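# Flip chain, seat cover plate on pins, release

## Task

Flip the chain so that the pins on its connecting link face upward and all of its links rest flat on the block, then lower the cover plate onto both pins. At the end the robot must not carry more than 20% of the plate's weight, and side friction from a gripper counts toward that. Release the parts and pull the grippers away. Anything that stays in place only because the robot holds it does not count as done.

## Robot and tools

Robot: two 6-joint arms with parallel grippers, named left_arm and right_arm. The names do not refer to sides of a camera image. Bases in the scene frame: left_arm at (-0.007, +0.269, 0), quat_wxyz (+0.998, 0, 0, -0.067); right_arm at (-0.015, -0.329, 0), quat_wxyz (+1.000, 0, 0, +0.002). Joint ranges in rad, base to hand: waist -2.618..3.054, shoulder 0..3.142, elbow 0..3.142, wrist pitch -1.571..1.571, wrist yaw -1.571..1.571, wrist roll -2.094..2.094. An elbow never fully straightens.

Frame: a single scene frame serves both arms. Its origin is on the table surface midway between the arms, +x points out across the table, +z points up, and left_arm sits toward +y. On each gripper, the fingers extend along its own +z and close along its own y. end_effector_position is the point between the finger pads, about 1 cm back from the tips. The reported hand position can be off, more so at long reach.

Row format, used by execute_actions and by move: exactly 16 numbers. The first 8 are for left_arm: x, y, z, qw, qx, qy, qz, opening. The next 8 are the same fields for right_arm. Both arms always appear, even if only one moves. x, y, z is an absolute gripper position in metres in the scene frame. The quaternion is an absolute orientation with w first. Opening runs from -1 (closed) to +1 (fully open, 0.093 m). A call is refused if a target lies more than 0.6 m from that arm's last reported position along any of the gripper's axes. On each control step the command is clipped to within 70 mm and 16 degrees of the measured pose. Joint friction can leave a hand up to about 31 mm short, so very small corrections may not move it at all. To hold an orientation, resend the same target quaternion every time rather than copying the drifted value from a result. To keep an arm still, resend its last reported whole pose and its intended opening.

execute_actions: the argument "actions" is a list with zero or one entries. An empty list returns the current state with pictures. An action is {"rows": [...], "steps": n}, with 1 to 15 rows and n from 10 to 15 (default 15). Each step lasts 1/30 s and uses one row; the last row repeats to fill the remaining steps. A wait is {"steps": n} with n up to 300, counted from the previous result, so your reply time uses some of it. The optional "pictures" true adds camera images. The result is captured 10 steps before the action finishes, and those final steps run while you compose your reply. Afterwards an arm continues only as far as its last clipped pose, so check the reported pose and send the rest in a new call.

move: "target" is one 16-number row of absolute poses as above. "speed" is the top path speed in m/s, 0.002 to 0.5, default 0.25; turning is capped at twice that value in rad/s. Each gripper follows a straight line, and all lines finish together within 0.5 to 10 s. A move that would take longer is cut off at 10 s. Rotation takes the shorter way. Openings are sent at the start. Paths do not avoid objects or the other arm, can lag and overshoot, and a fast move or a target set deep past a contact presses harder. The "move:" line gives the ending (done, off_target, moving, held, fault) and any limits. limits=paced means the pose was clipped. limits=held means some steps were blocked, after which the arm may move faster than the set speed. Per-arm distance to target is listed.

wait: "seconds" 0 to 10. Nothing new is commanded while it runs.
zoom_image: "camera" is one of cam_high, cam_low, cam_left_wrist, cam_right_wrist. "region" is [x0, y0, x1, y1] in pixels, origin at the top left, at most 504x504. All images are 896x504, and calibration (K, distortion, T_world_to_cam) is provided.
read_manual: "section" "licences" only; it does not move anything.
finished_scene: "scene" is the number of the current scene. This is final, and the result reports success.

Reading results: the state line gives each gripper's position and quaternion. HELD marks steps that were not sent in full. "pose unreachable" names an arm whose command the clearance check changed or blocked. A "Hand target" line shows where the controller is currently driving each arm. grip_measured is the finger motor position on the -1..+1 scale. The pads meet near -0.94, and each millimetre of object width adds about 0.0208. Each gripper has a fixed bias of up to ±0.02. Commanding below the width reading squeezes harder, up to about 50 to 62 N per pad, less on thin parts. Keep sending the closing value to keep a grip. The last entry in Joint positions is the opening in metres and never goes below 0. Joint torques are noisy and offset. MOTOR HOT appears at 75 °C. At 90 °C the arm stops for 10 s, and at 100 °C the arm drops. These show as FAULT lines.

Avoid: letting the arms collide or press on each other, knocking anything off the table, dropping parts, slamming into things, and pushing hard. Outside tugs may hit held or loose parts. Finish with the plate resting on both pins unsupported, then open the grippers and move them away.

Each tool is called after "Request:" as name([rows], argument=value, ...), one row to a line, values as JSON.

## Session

Request:
execute_actions(actions=[])

Scene clock: 0.00 s of 4500.00 s.
left_arm: end_effector_position=(+0.3707, +0.2189, +0.1820) grip_measured=+1.000 end_effector_quat_wxyz=(+0.260, +0.383, +0.857, -0.226) | right_arm: end_effector_position=(+0.2601, -0.5345, +0.1465) grip_measured=+0.981 end_effector_quat_wxyz=(+0.077, +0.615, +0.780, -0.082)
Joint positions: left_arm=[ 0.279  1.745  1.54  -1.127  0.669  0.903  0.093] | right_arm=[-0.558  1.713  1.509 -1.231  0.18   0.77   0.092]
Joint velocities: left_arm=[ 0.002  0.017 -0.002 -0.022  0.051  0.051  0.   ] | right_arm=[ 0.002 -0.012  0.007  0.022 -0.022 -0.022 -0.001]
Joint torques (N m, as the arm reports them, + toward a larger angle): no reading
Hand target (left_arm): +0.371, +0.219, +0.182; +0.260, +0.383, +0.857, -0.226
Hand target (right_arm): +0.260, -0.535, +0.147; +0.077, +0.615, +0.780, -0.082
camera_calibration (this result's frames):
cam_left_wrist: T_world_to_cam=[[-0.781358, -0.594206, 0.190787, 0.383991], [-0.624079, 0.745178, -0.235023, 0.147528], [-0.00251834, -0.302703, -0.953082, 0.320771], [0, 0, 0, 1]] pos_world=[0.392911, 0.215334, 0.267133]
cam_right_wrist: T_world_to_cam=[[-0.972111, -0.23028, 0.0444012, 0.124132], [-0.216721, 0.95443, 0.205171, 0.572273], [-0.0896246, 0.189826, -0.977719, 0.345073], [0, 0, 0, 1]] pos_world=[0.275621, -0.583113, 0.214459]

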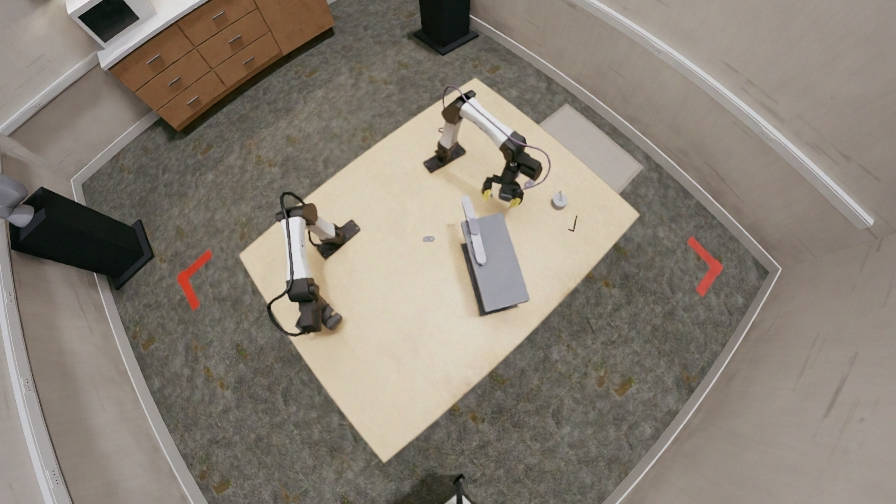

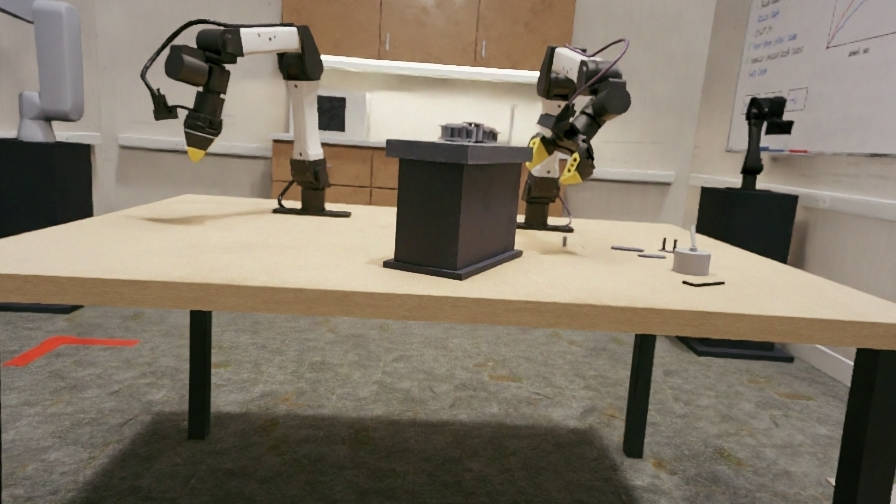

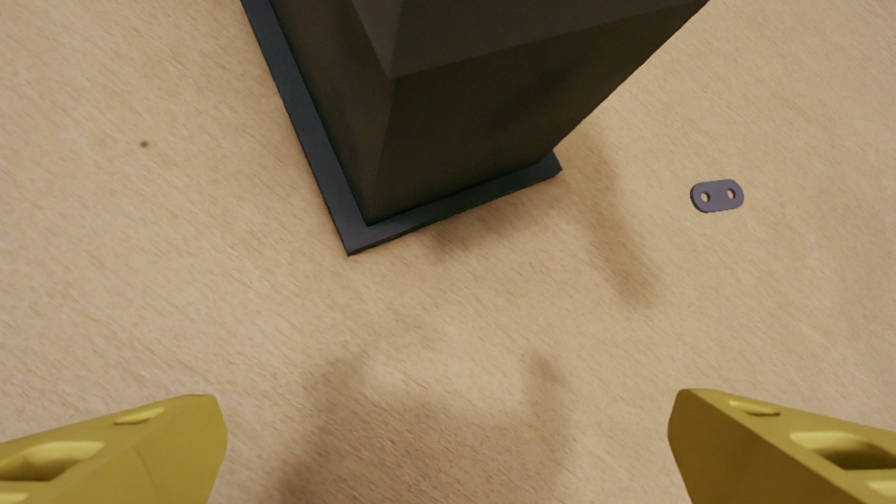

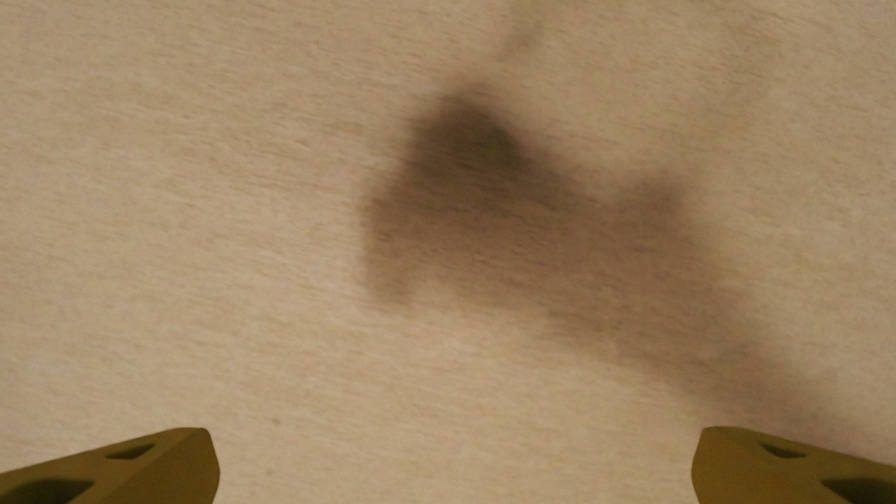

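Request:
move(target=[0.33,0.24,0.33,0.372,0.215,0.898,-0.089,1,0.2601,-0.5345,0.1465,0.077,0.615,0.78,-0.082,1])

Request:
move(target=[0.30,0.13,0.36,0.372,0.215,0.898,-0.089,1,0.2601,-0.5345,0.1465,0.077,0.615,0.78,-0.082,1])

Request:
zoom_image(camera="cam_low", region=[380,100,540,180])

Scene clock: 2.00 s of 4500.00 s.
left_arm: end_effector_position=(+0.3302, +0.2402, +0.3299) grip_measured=+1.000 end_effector_quat_wxyz=(+0.378, +0.218, +0.895, -0.090) | right_arm: end_effector_position=(+0.2601, -0.5345, +0.1465) grip_measured=+0.981 end_effector_quat_wxyz=(+0.077, +0.615, +0.780, -0.082)
Joint positions: left_arm=[ 0.245  1.371  1.678 -1.169  0.406  0.437  0.093] | right_arm=[-0.558  1.713  1.509 -1.231  0.18   0.77   0.092]
Joint velocities: left_arm=[ 0.002 -0.017  0.002  0.051 -0.11  -0.007  0.   ] | right_arm=[-0.012 -0.037 -0.032 -0.037  0.022  0.051  0.001]
Joint torques (N m, as the arm reports them, + toward a larger angle): left_arm=[-0.68 -4.89  8.7   1.69  0.09 -0.13] | right_arm=[-0.62 -8.37  5.84  0.69  0.12  0.02]
Hand target (left_arm): +0.326, +0.239, +0.330; +0.372, +0.214, +0.899, -0.088
Hand target (right_arm): +0.260, -0.535, +0.147; +0.077, +0.615, +0.780, -0.082
Off the commanded pose (left_arm): 0.000 m, 1 deg.
Off the commanded pose (right_arm): 0.000 m, 0 deg.
Kept back: nothing.
move: done
camera_calibration (this result's frames):
cam_left_wrist: T_world_to_cam=[[-0.469029, -0.883178, -0.00274341, 0.366843], [-0.827313, 0.440444, -0.348658, 0.318969], [0.309136, -0.161261, -0.937246, 0.325942], [0, 0, 0, 1]] pos_world=[0.335187, 0.236062, 0.417705]
cam_right_wrist: T_world_to_cam=[[-0.972111, -0.23028, 0.0444012, 0.124132], [-0.216721, 0.95443, 0.205171, 0.572273], [-0.0896246, 0.189826, -0.977719, 0.345073], [0, 0, 0, 1]] pos_world=[0.275621, -0.583113, 0.214459]

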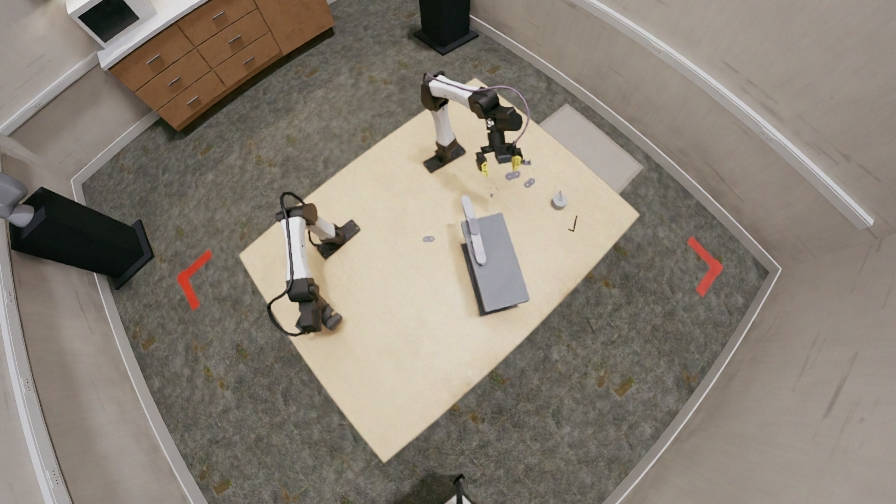

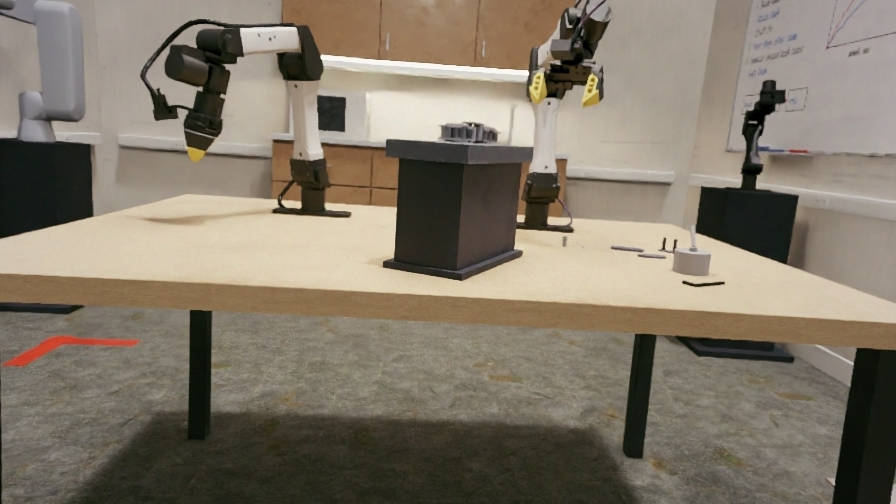

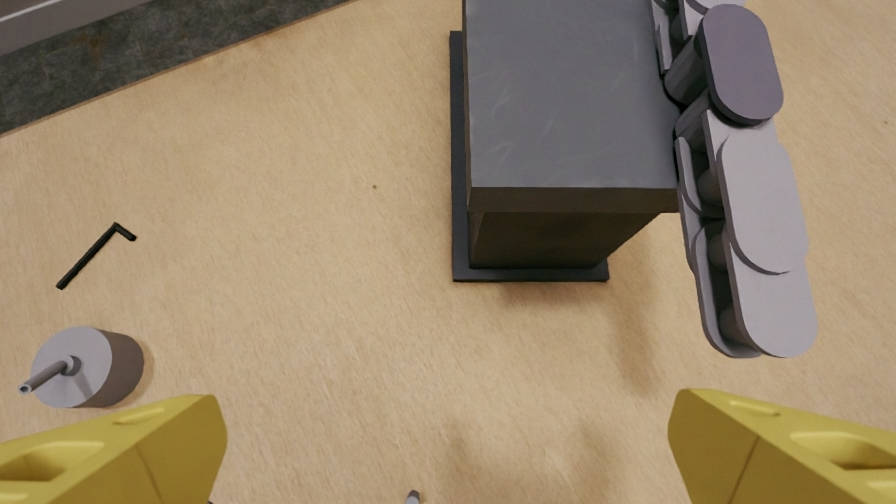

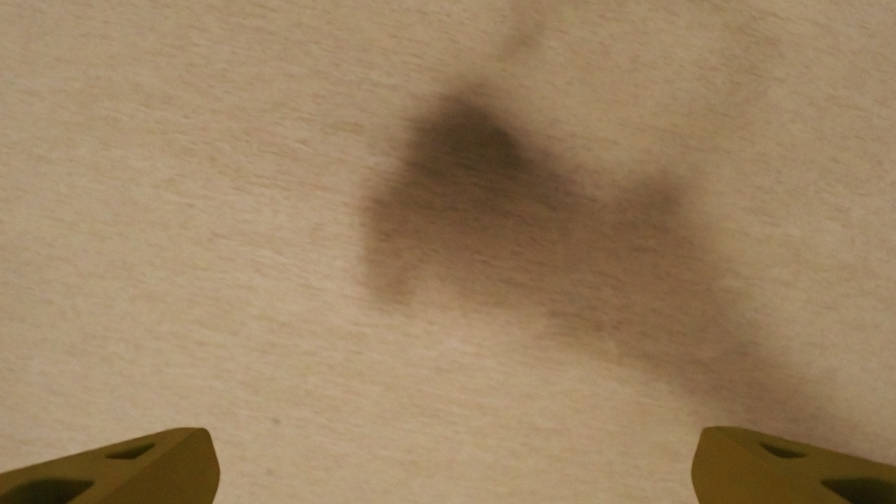

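Scene clock: 3.20 s of 4500.00 s.
left_arm: end_effector_position=(+0.3010, +0.1318, +0.3650) grip_measured=+1.000 end_effector_quat_wxyz=(+0.387, +0.216, +0.891, -0.100) | right_arm: end_effector_position=(+0.2601, -0.5345, +0.1465) grip_measured=+0.981 end_effector_quat_wxyz=(+0.077, +0.615, +0.780, -0.082)
Joint positions: left_arm=[-0.245  1.359  1.799 -1.192  0.081  0.061  0.093] | right_arm=[-0.558  1.713  1.509 -1.231  0.18   0.77   0.092]
Joint velocities: left_arm=[-0.002 -0.002 -0.002 -0.081 -0.037 -0.066  0.   ] | right_arm=[ 0.002 -0.007 -0.002  0.007  0.037  0.022 -0.   ]
Joint torques (N m, as the arm reports them, + toward a larger angle): left_arm=[-0.63 -3.19  8.18  1.95 -0.13 -0.17] | right_arm=[-0.61 -8.34  5.79  0.7   0.1   0.01]
Hand target (left_arm): +0.301, +0.131, +0.360; +0.374, +0.213, +0.898, -0.096
Hand target (right_arm): +0.260, -0.535, +0.147; +0.077, +0.615, +0.780, -0.082
Off the commanded pose (left_arm): 0.005 m, 2 deg.
Off the commanded pose (right_arm): 0.000 m, 0 deg.
Kept back: nothing.
move: done
camera_calibration (this result's frames):
cam_left_wrist: T_world_to_cam=[[-0.472438, -0.881272, 0.0127443, 0.25264], [-0.821085, 0.434825, -0.369793, 0.361306], [0.320346, -0.185168, -0.929027, 0.347193], [0, 0, 0, 1]] pos_world=[0.304798, 0.129828, 0.45294]
cam_right_wrist: T_world_to_cam=[[-0.972111, -0.23028, 0.0444012, 0.124132], [-0.216721, 0.95443, 0.205171, 0.572273], [-0.0896246, 0.189826, -0.977719, 0.345073], [0, 0, 0, 1]] pos_world=[0.275621, -0.583113, 0.214459]

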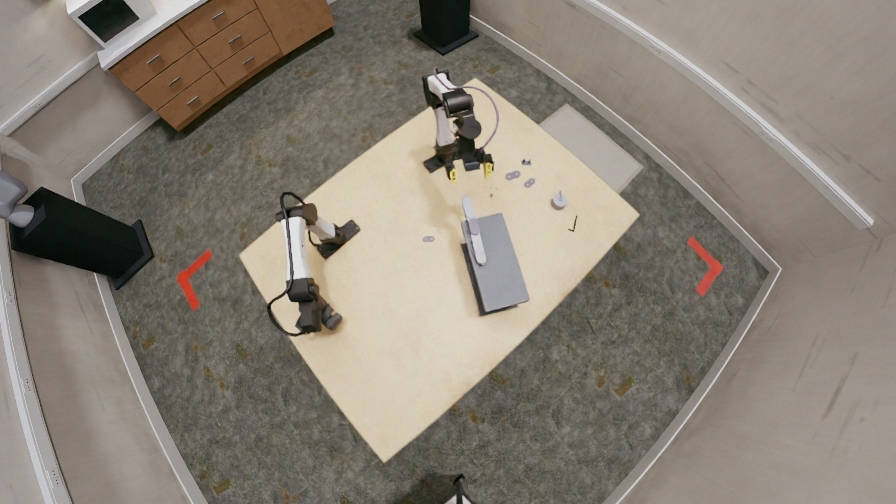

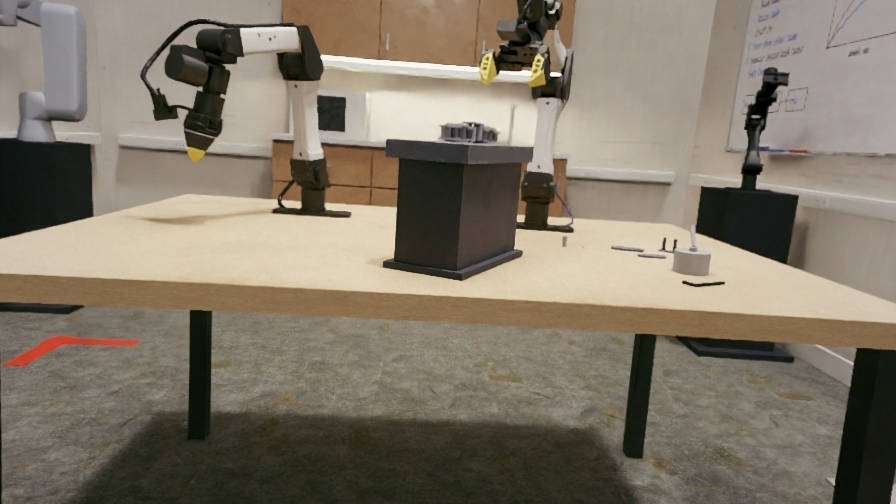

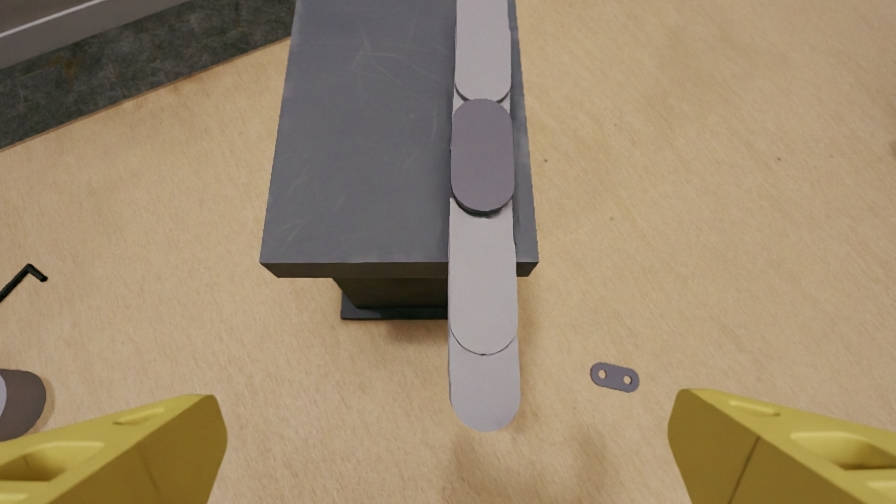

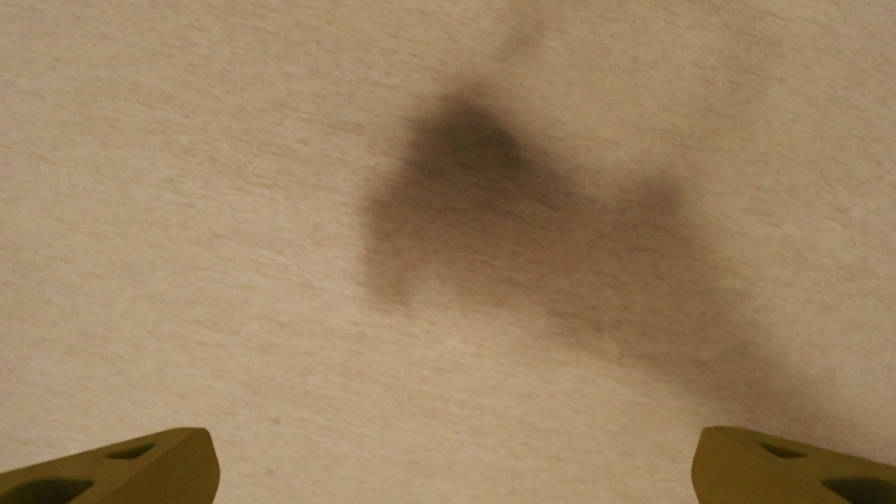

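Region (380, 100, 540, 180) of cam_low's 896x504 image, scaled by 3.150, with more detail than that image has.

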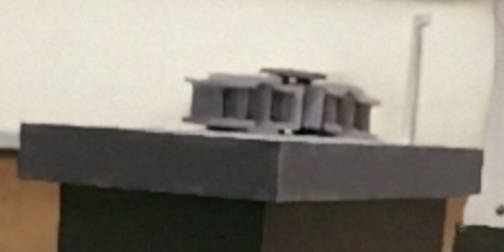

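Request:
move(target=[0.372,0.165,0.33,0.606,0.606,0.364,0.364,0.6,0.2601,-0.5345,0.1465,0.077,0.615,0.78,-0.082,1], speed=0.4)

Request:
move(target=[0.375,0.152,0.24,0.606,0.606,0.364,0.364,0.6,0.2601,-0.5345,0.1465,0.077,0.615,0.78,-0.082,1], speed=0.15)

Scene clock: 7.40 s of 4500.00 s.
left_arm: end_effector_position=(+0.3670, +0.1642, +0.3468) grip_measured=+0.602 end_effector_quat_wxyz=(+0.611, +0.597, +0.362, +0.374) | right_arm: end_effector_position=(+0.2601, -0.5345, +0.1465) grip_measured=+0.981 end_effector_quat_wxyz=(+0.077, +0.615, +0.780, -0.082)
Joint positions: left_arm=[0.011 1.1   0.827 0.3   0.355 1.566 0.074] | right_arm=[-0.558  1.713  1.509 -1.231  0.18   0.77   0.092]
Joint velocities: left_arm=[ 0.007  0.007 -0.012  0.051  0.022  0.037 -0.   ] | right_arm=[ 0.002 -0.002  0.027  0.007 -0.051  0.051 -0.001]
Joint torques (N m, as the arm reports them, + toward a larger angle): left_arm=[ 0.44 -2.14  7.33  2.75  0.09  0.05] | right_arm=[-0.61 -8.34  5.86  0.7   0.11  0.03]
Hand target (left_arm): +0.371, +0.165, +0.332; +0.603, +0.606, +0.365, +0.368
Hand target (right_arm): +0.260, -0.535, +0.147; +0.077, +0.615, +0.780, -0.082
Off the commanded pose (left_arm): 0.018 m, 2 deg.
Off the commanded pose (right_arm): 0.000 m, 0 deg.
Kept back: nothing.
move: off_target (left_arm)
camera_calibration (this result's frames):
cam_left_wrist: T_world_to_cam=[[0.0190819, 0.00330973, -0.999812, 0.338108], [0.0344039, 0.9994, 0.00396498, -0.141582], [0.999226, -0.0344731, 0.0189566, -0.287536], [0, 0, 0, 1]] pos_world=[0.285733, 0.130465, 0.344056]
cam_right_wrist: T_world_to_cam=[[-0.972111, -0.23028, 0.0444012, 0.124132], [-0.216721, 0.95443, 0.205171, 0.572273], [-0.0896246, 0.189826, -0.977719, 0.345073], [0, 0, 0, 1]] pos_world=[0.275621, -0.583113, 0.214459]

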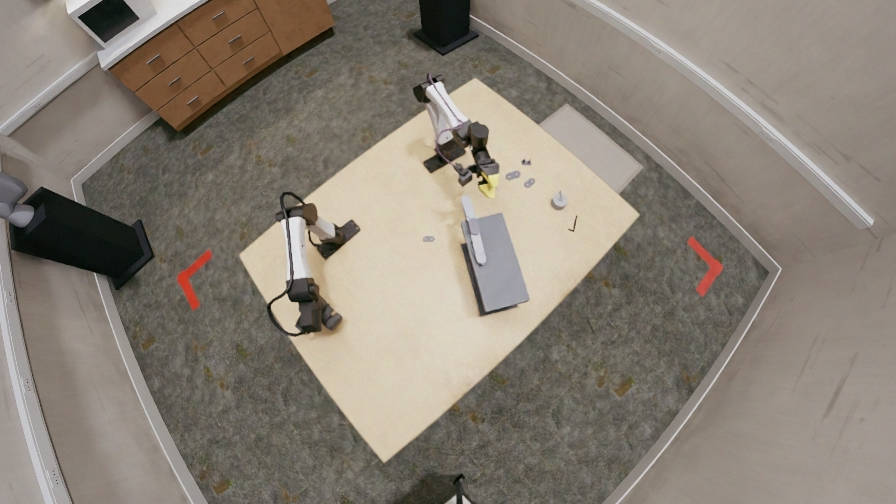

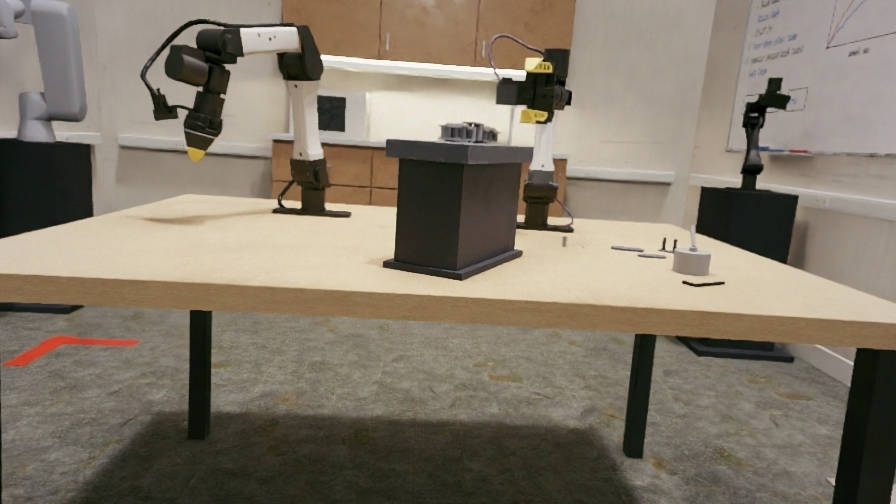

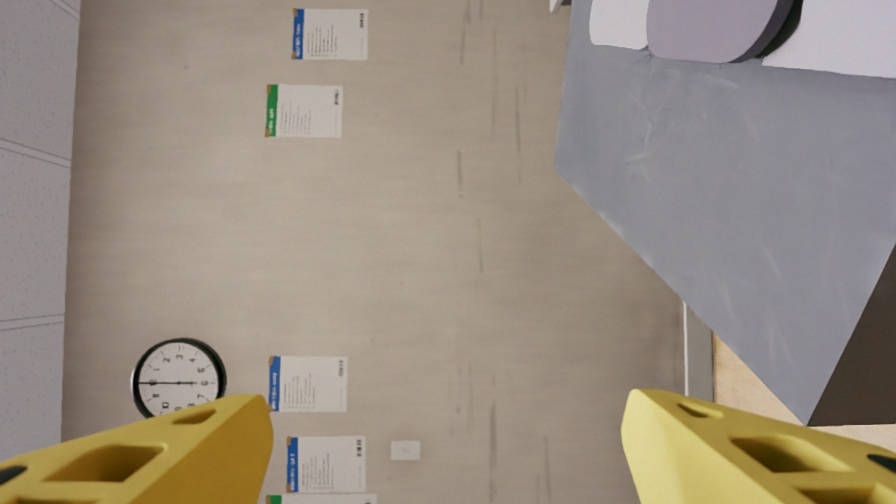

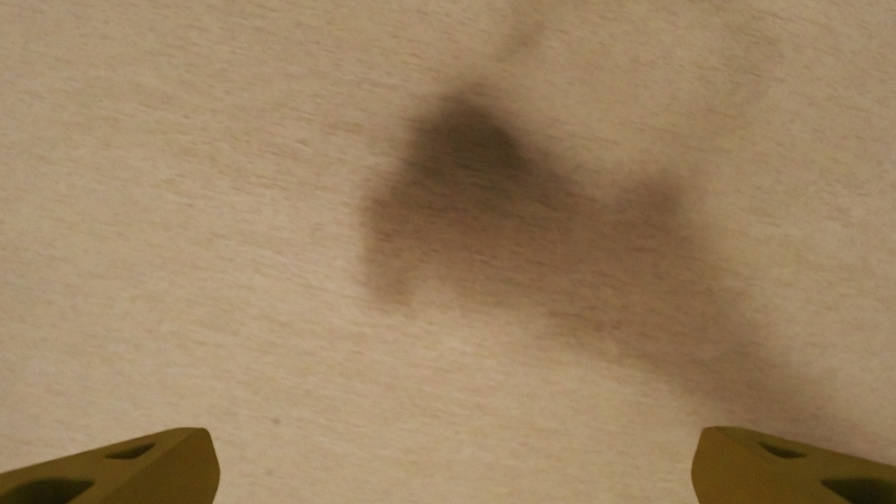

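Scene clock: 8.83 s of 4500.00 s.
left_arm: end_effector_position=(+0.3775, +0.1532, +0.2518) grip_measured=+0.602 end_effector_quat_wxyz=(+0.613, +0.601, +0.358, +0.368) | right_arm: end_effector_position=(+0.2601, -0.5345, +0.1465) grip_measured=+0.981 end_effector_quat_wxyz=(+0.077, +0.615, +0.780, -0.082)
Joint positions: left_arm=[-0.019  1.275  0.541  0.757  0.34   1.566  0.074] | right_arm=[-0.558  1.713  1.509 -1.231  0.18   0.77   0.092]
Joint velocities: left_arm=[ 0.017  0.007 -0.007 -0.007 -0.037 -0.051 -0.   ] | right_arm=[-0.007 -0.022 -0.002  0.051  0.022  0.051 -0.001]
Joint torques (N m, as the arm reports them, + toward a larger angle): left_arm=[-0.8  -2.99  6.78  2.76 -0.15 -0.07] | right_arm=[-0.56 -8.36  5.86  0.7   0.11  0.01]
Hand target (left_arm): +0.378, +0.152, +0.240; +0.606, +0.606, +0.364, +0.364
Hand target (right_arm): +0.260, -0.535, +0.147; +0.077, +0.615, +0.780, -0.082
Off the commanded pose (left_arm): 0.012 m, 1 deg.
Off the commanded pose (right_arm): 0.000 m, 0 deg.
Kept back: nothing.
move: off_target (left_arm)
camera_calibration (this result's frames):
cam_left_wrist: T_world_to_cam=[[0.0149279, 0.00326236, -0.999883, 0.24459], [0.0500514, 0.998739, 0.00400587, -0.136358], [0.998635, -0.0501053, 0.0147458, -0.292893], [0, 0, 0, 1]] pos_world=[0.295667, 0.120713, 0.249427]
cam_right_wrist: T_world_to_cam=[[-0.972111, -0.23028, 0.0444012, 0.124132], [-0.216721, 0.95443, 0.205171, 0.572273], [-0.0896246, 0.189826, -0.977719, 0.345073], [0, 0, 0, 1]] pos_world=[0.275621, -0.583113, 0.214459]

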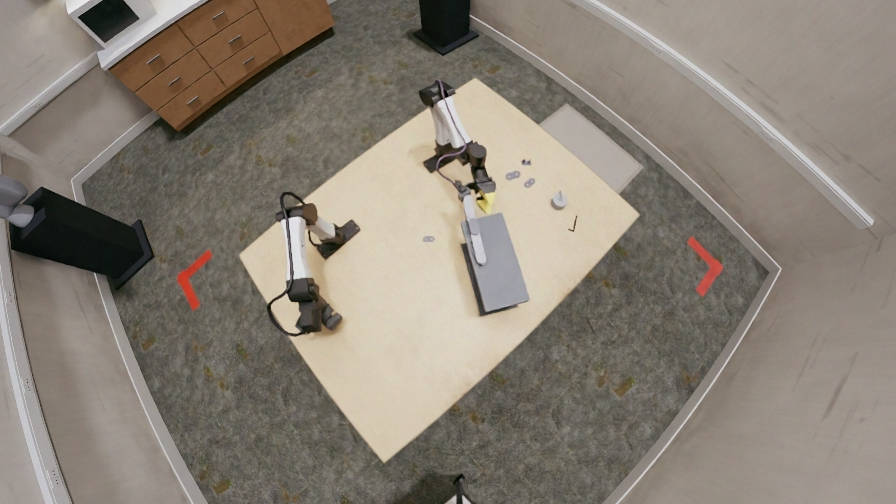

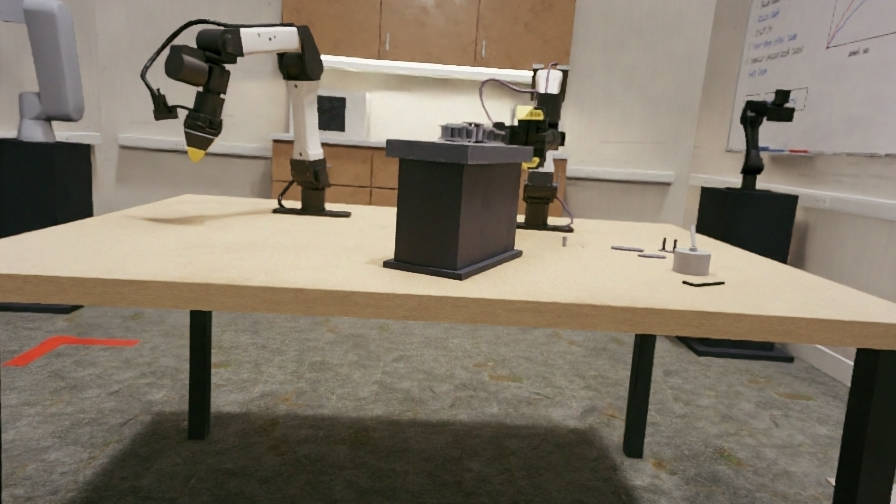

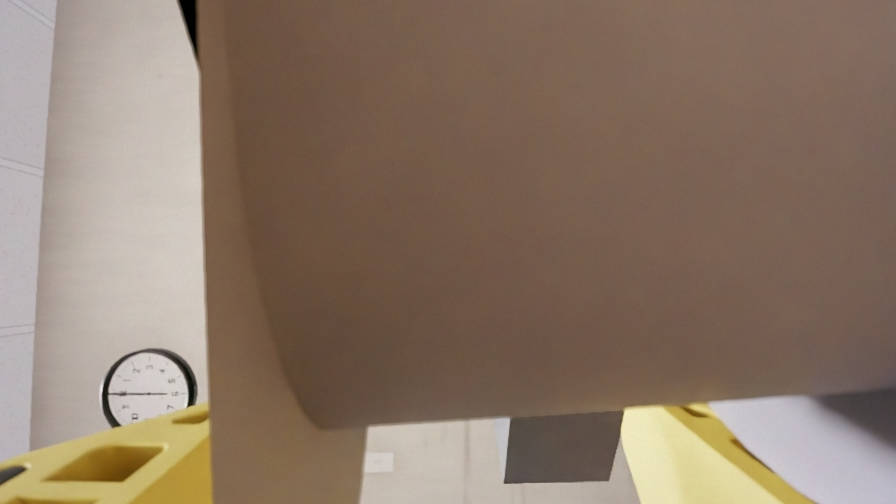

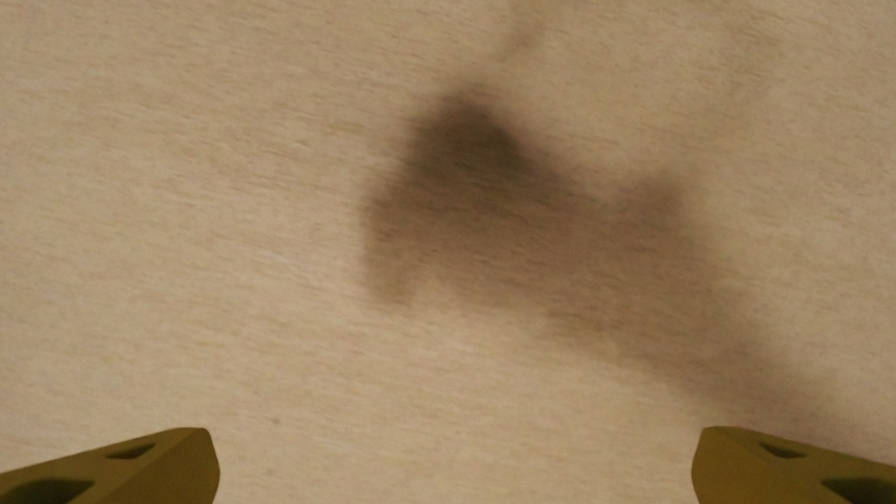

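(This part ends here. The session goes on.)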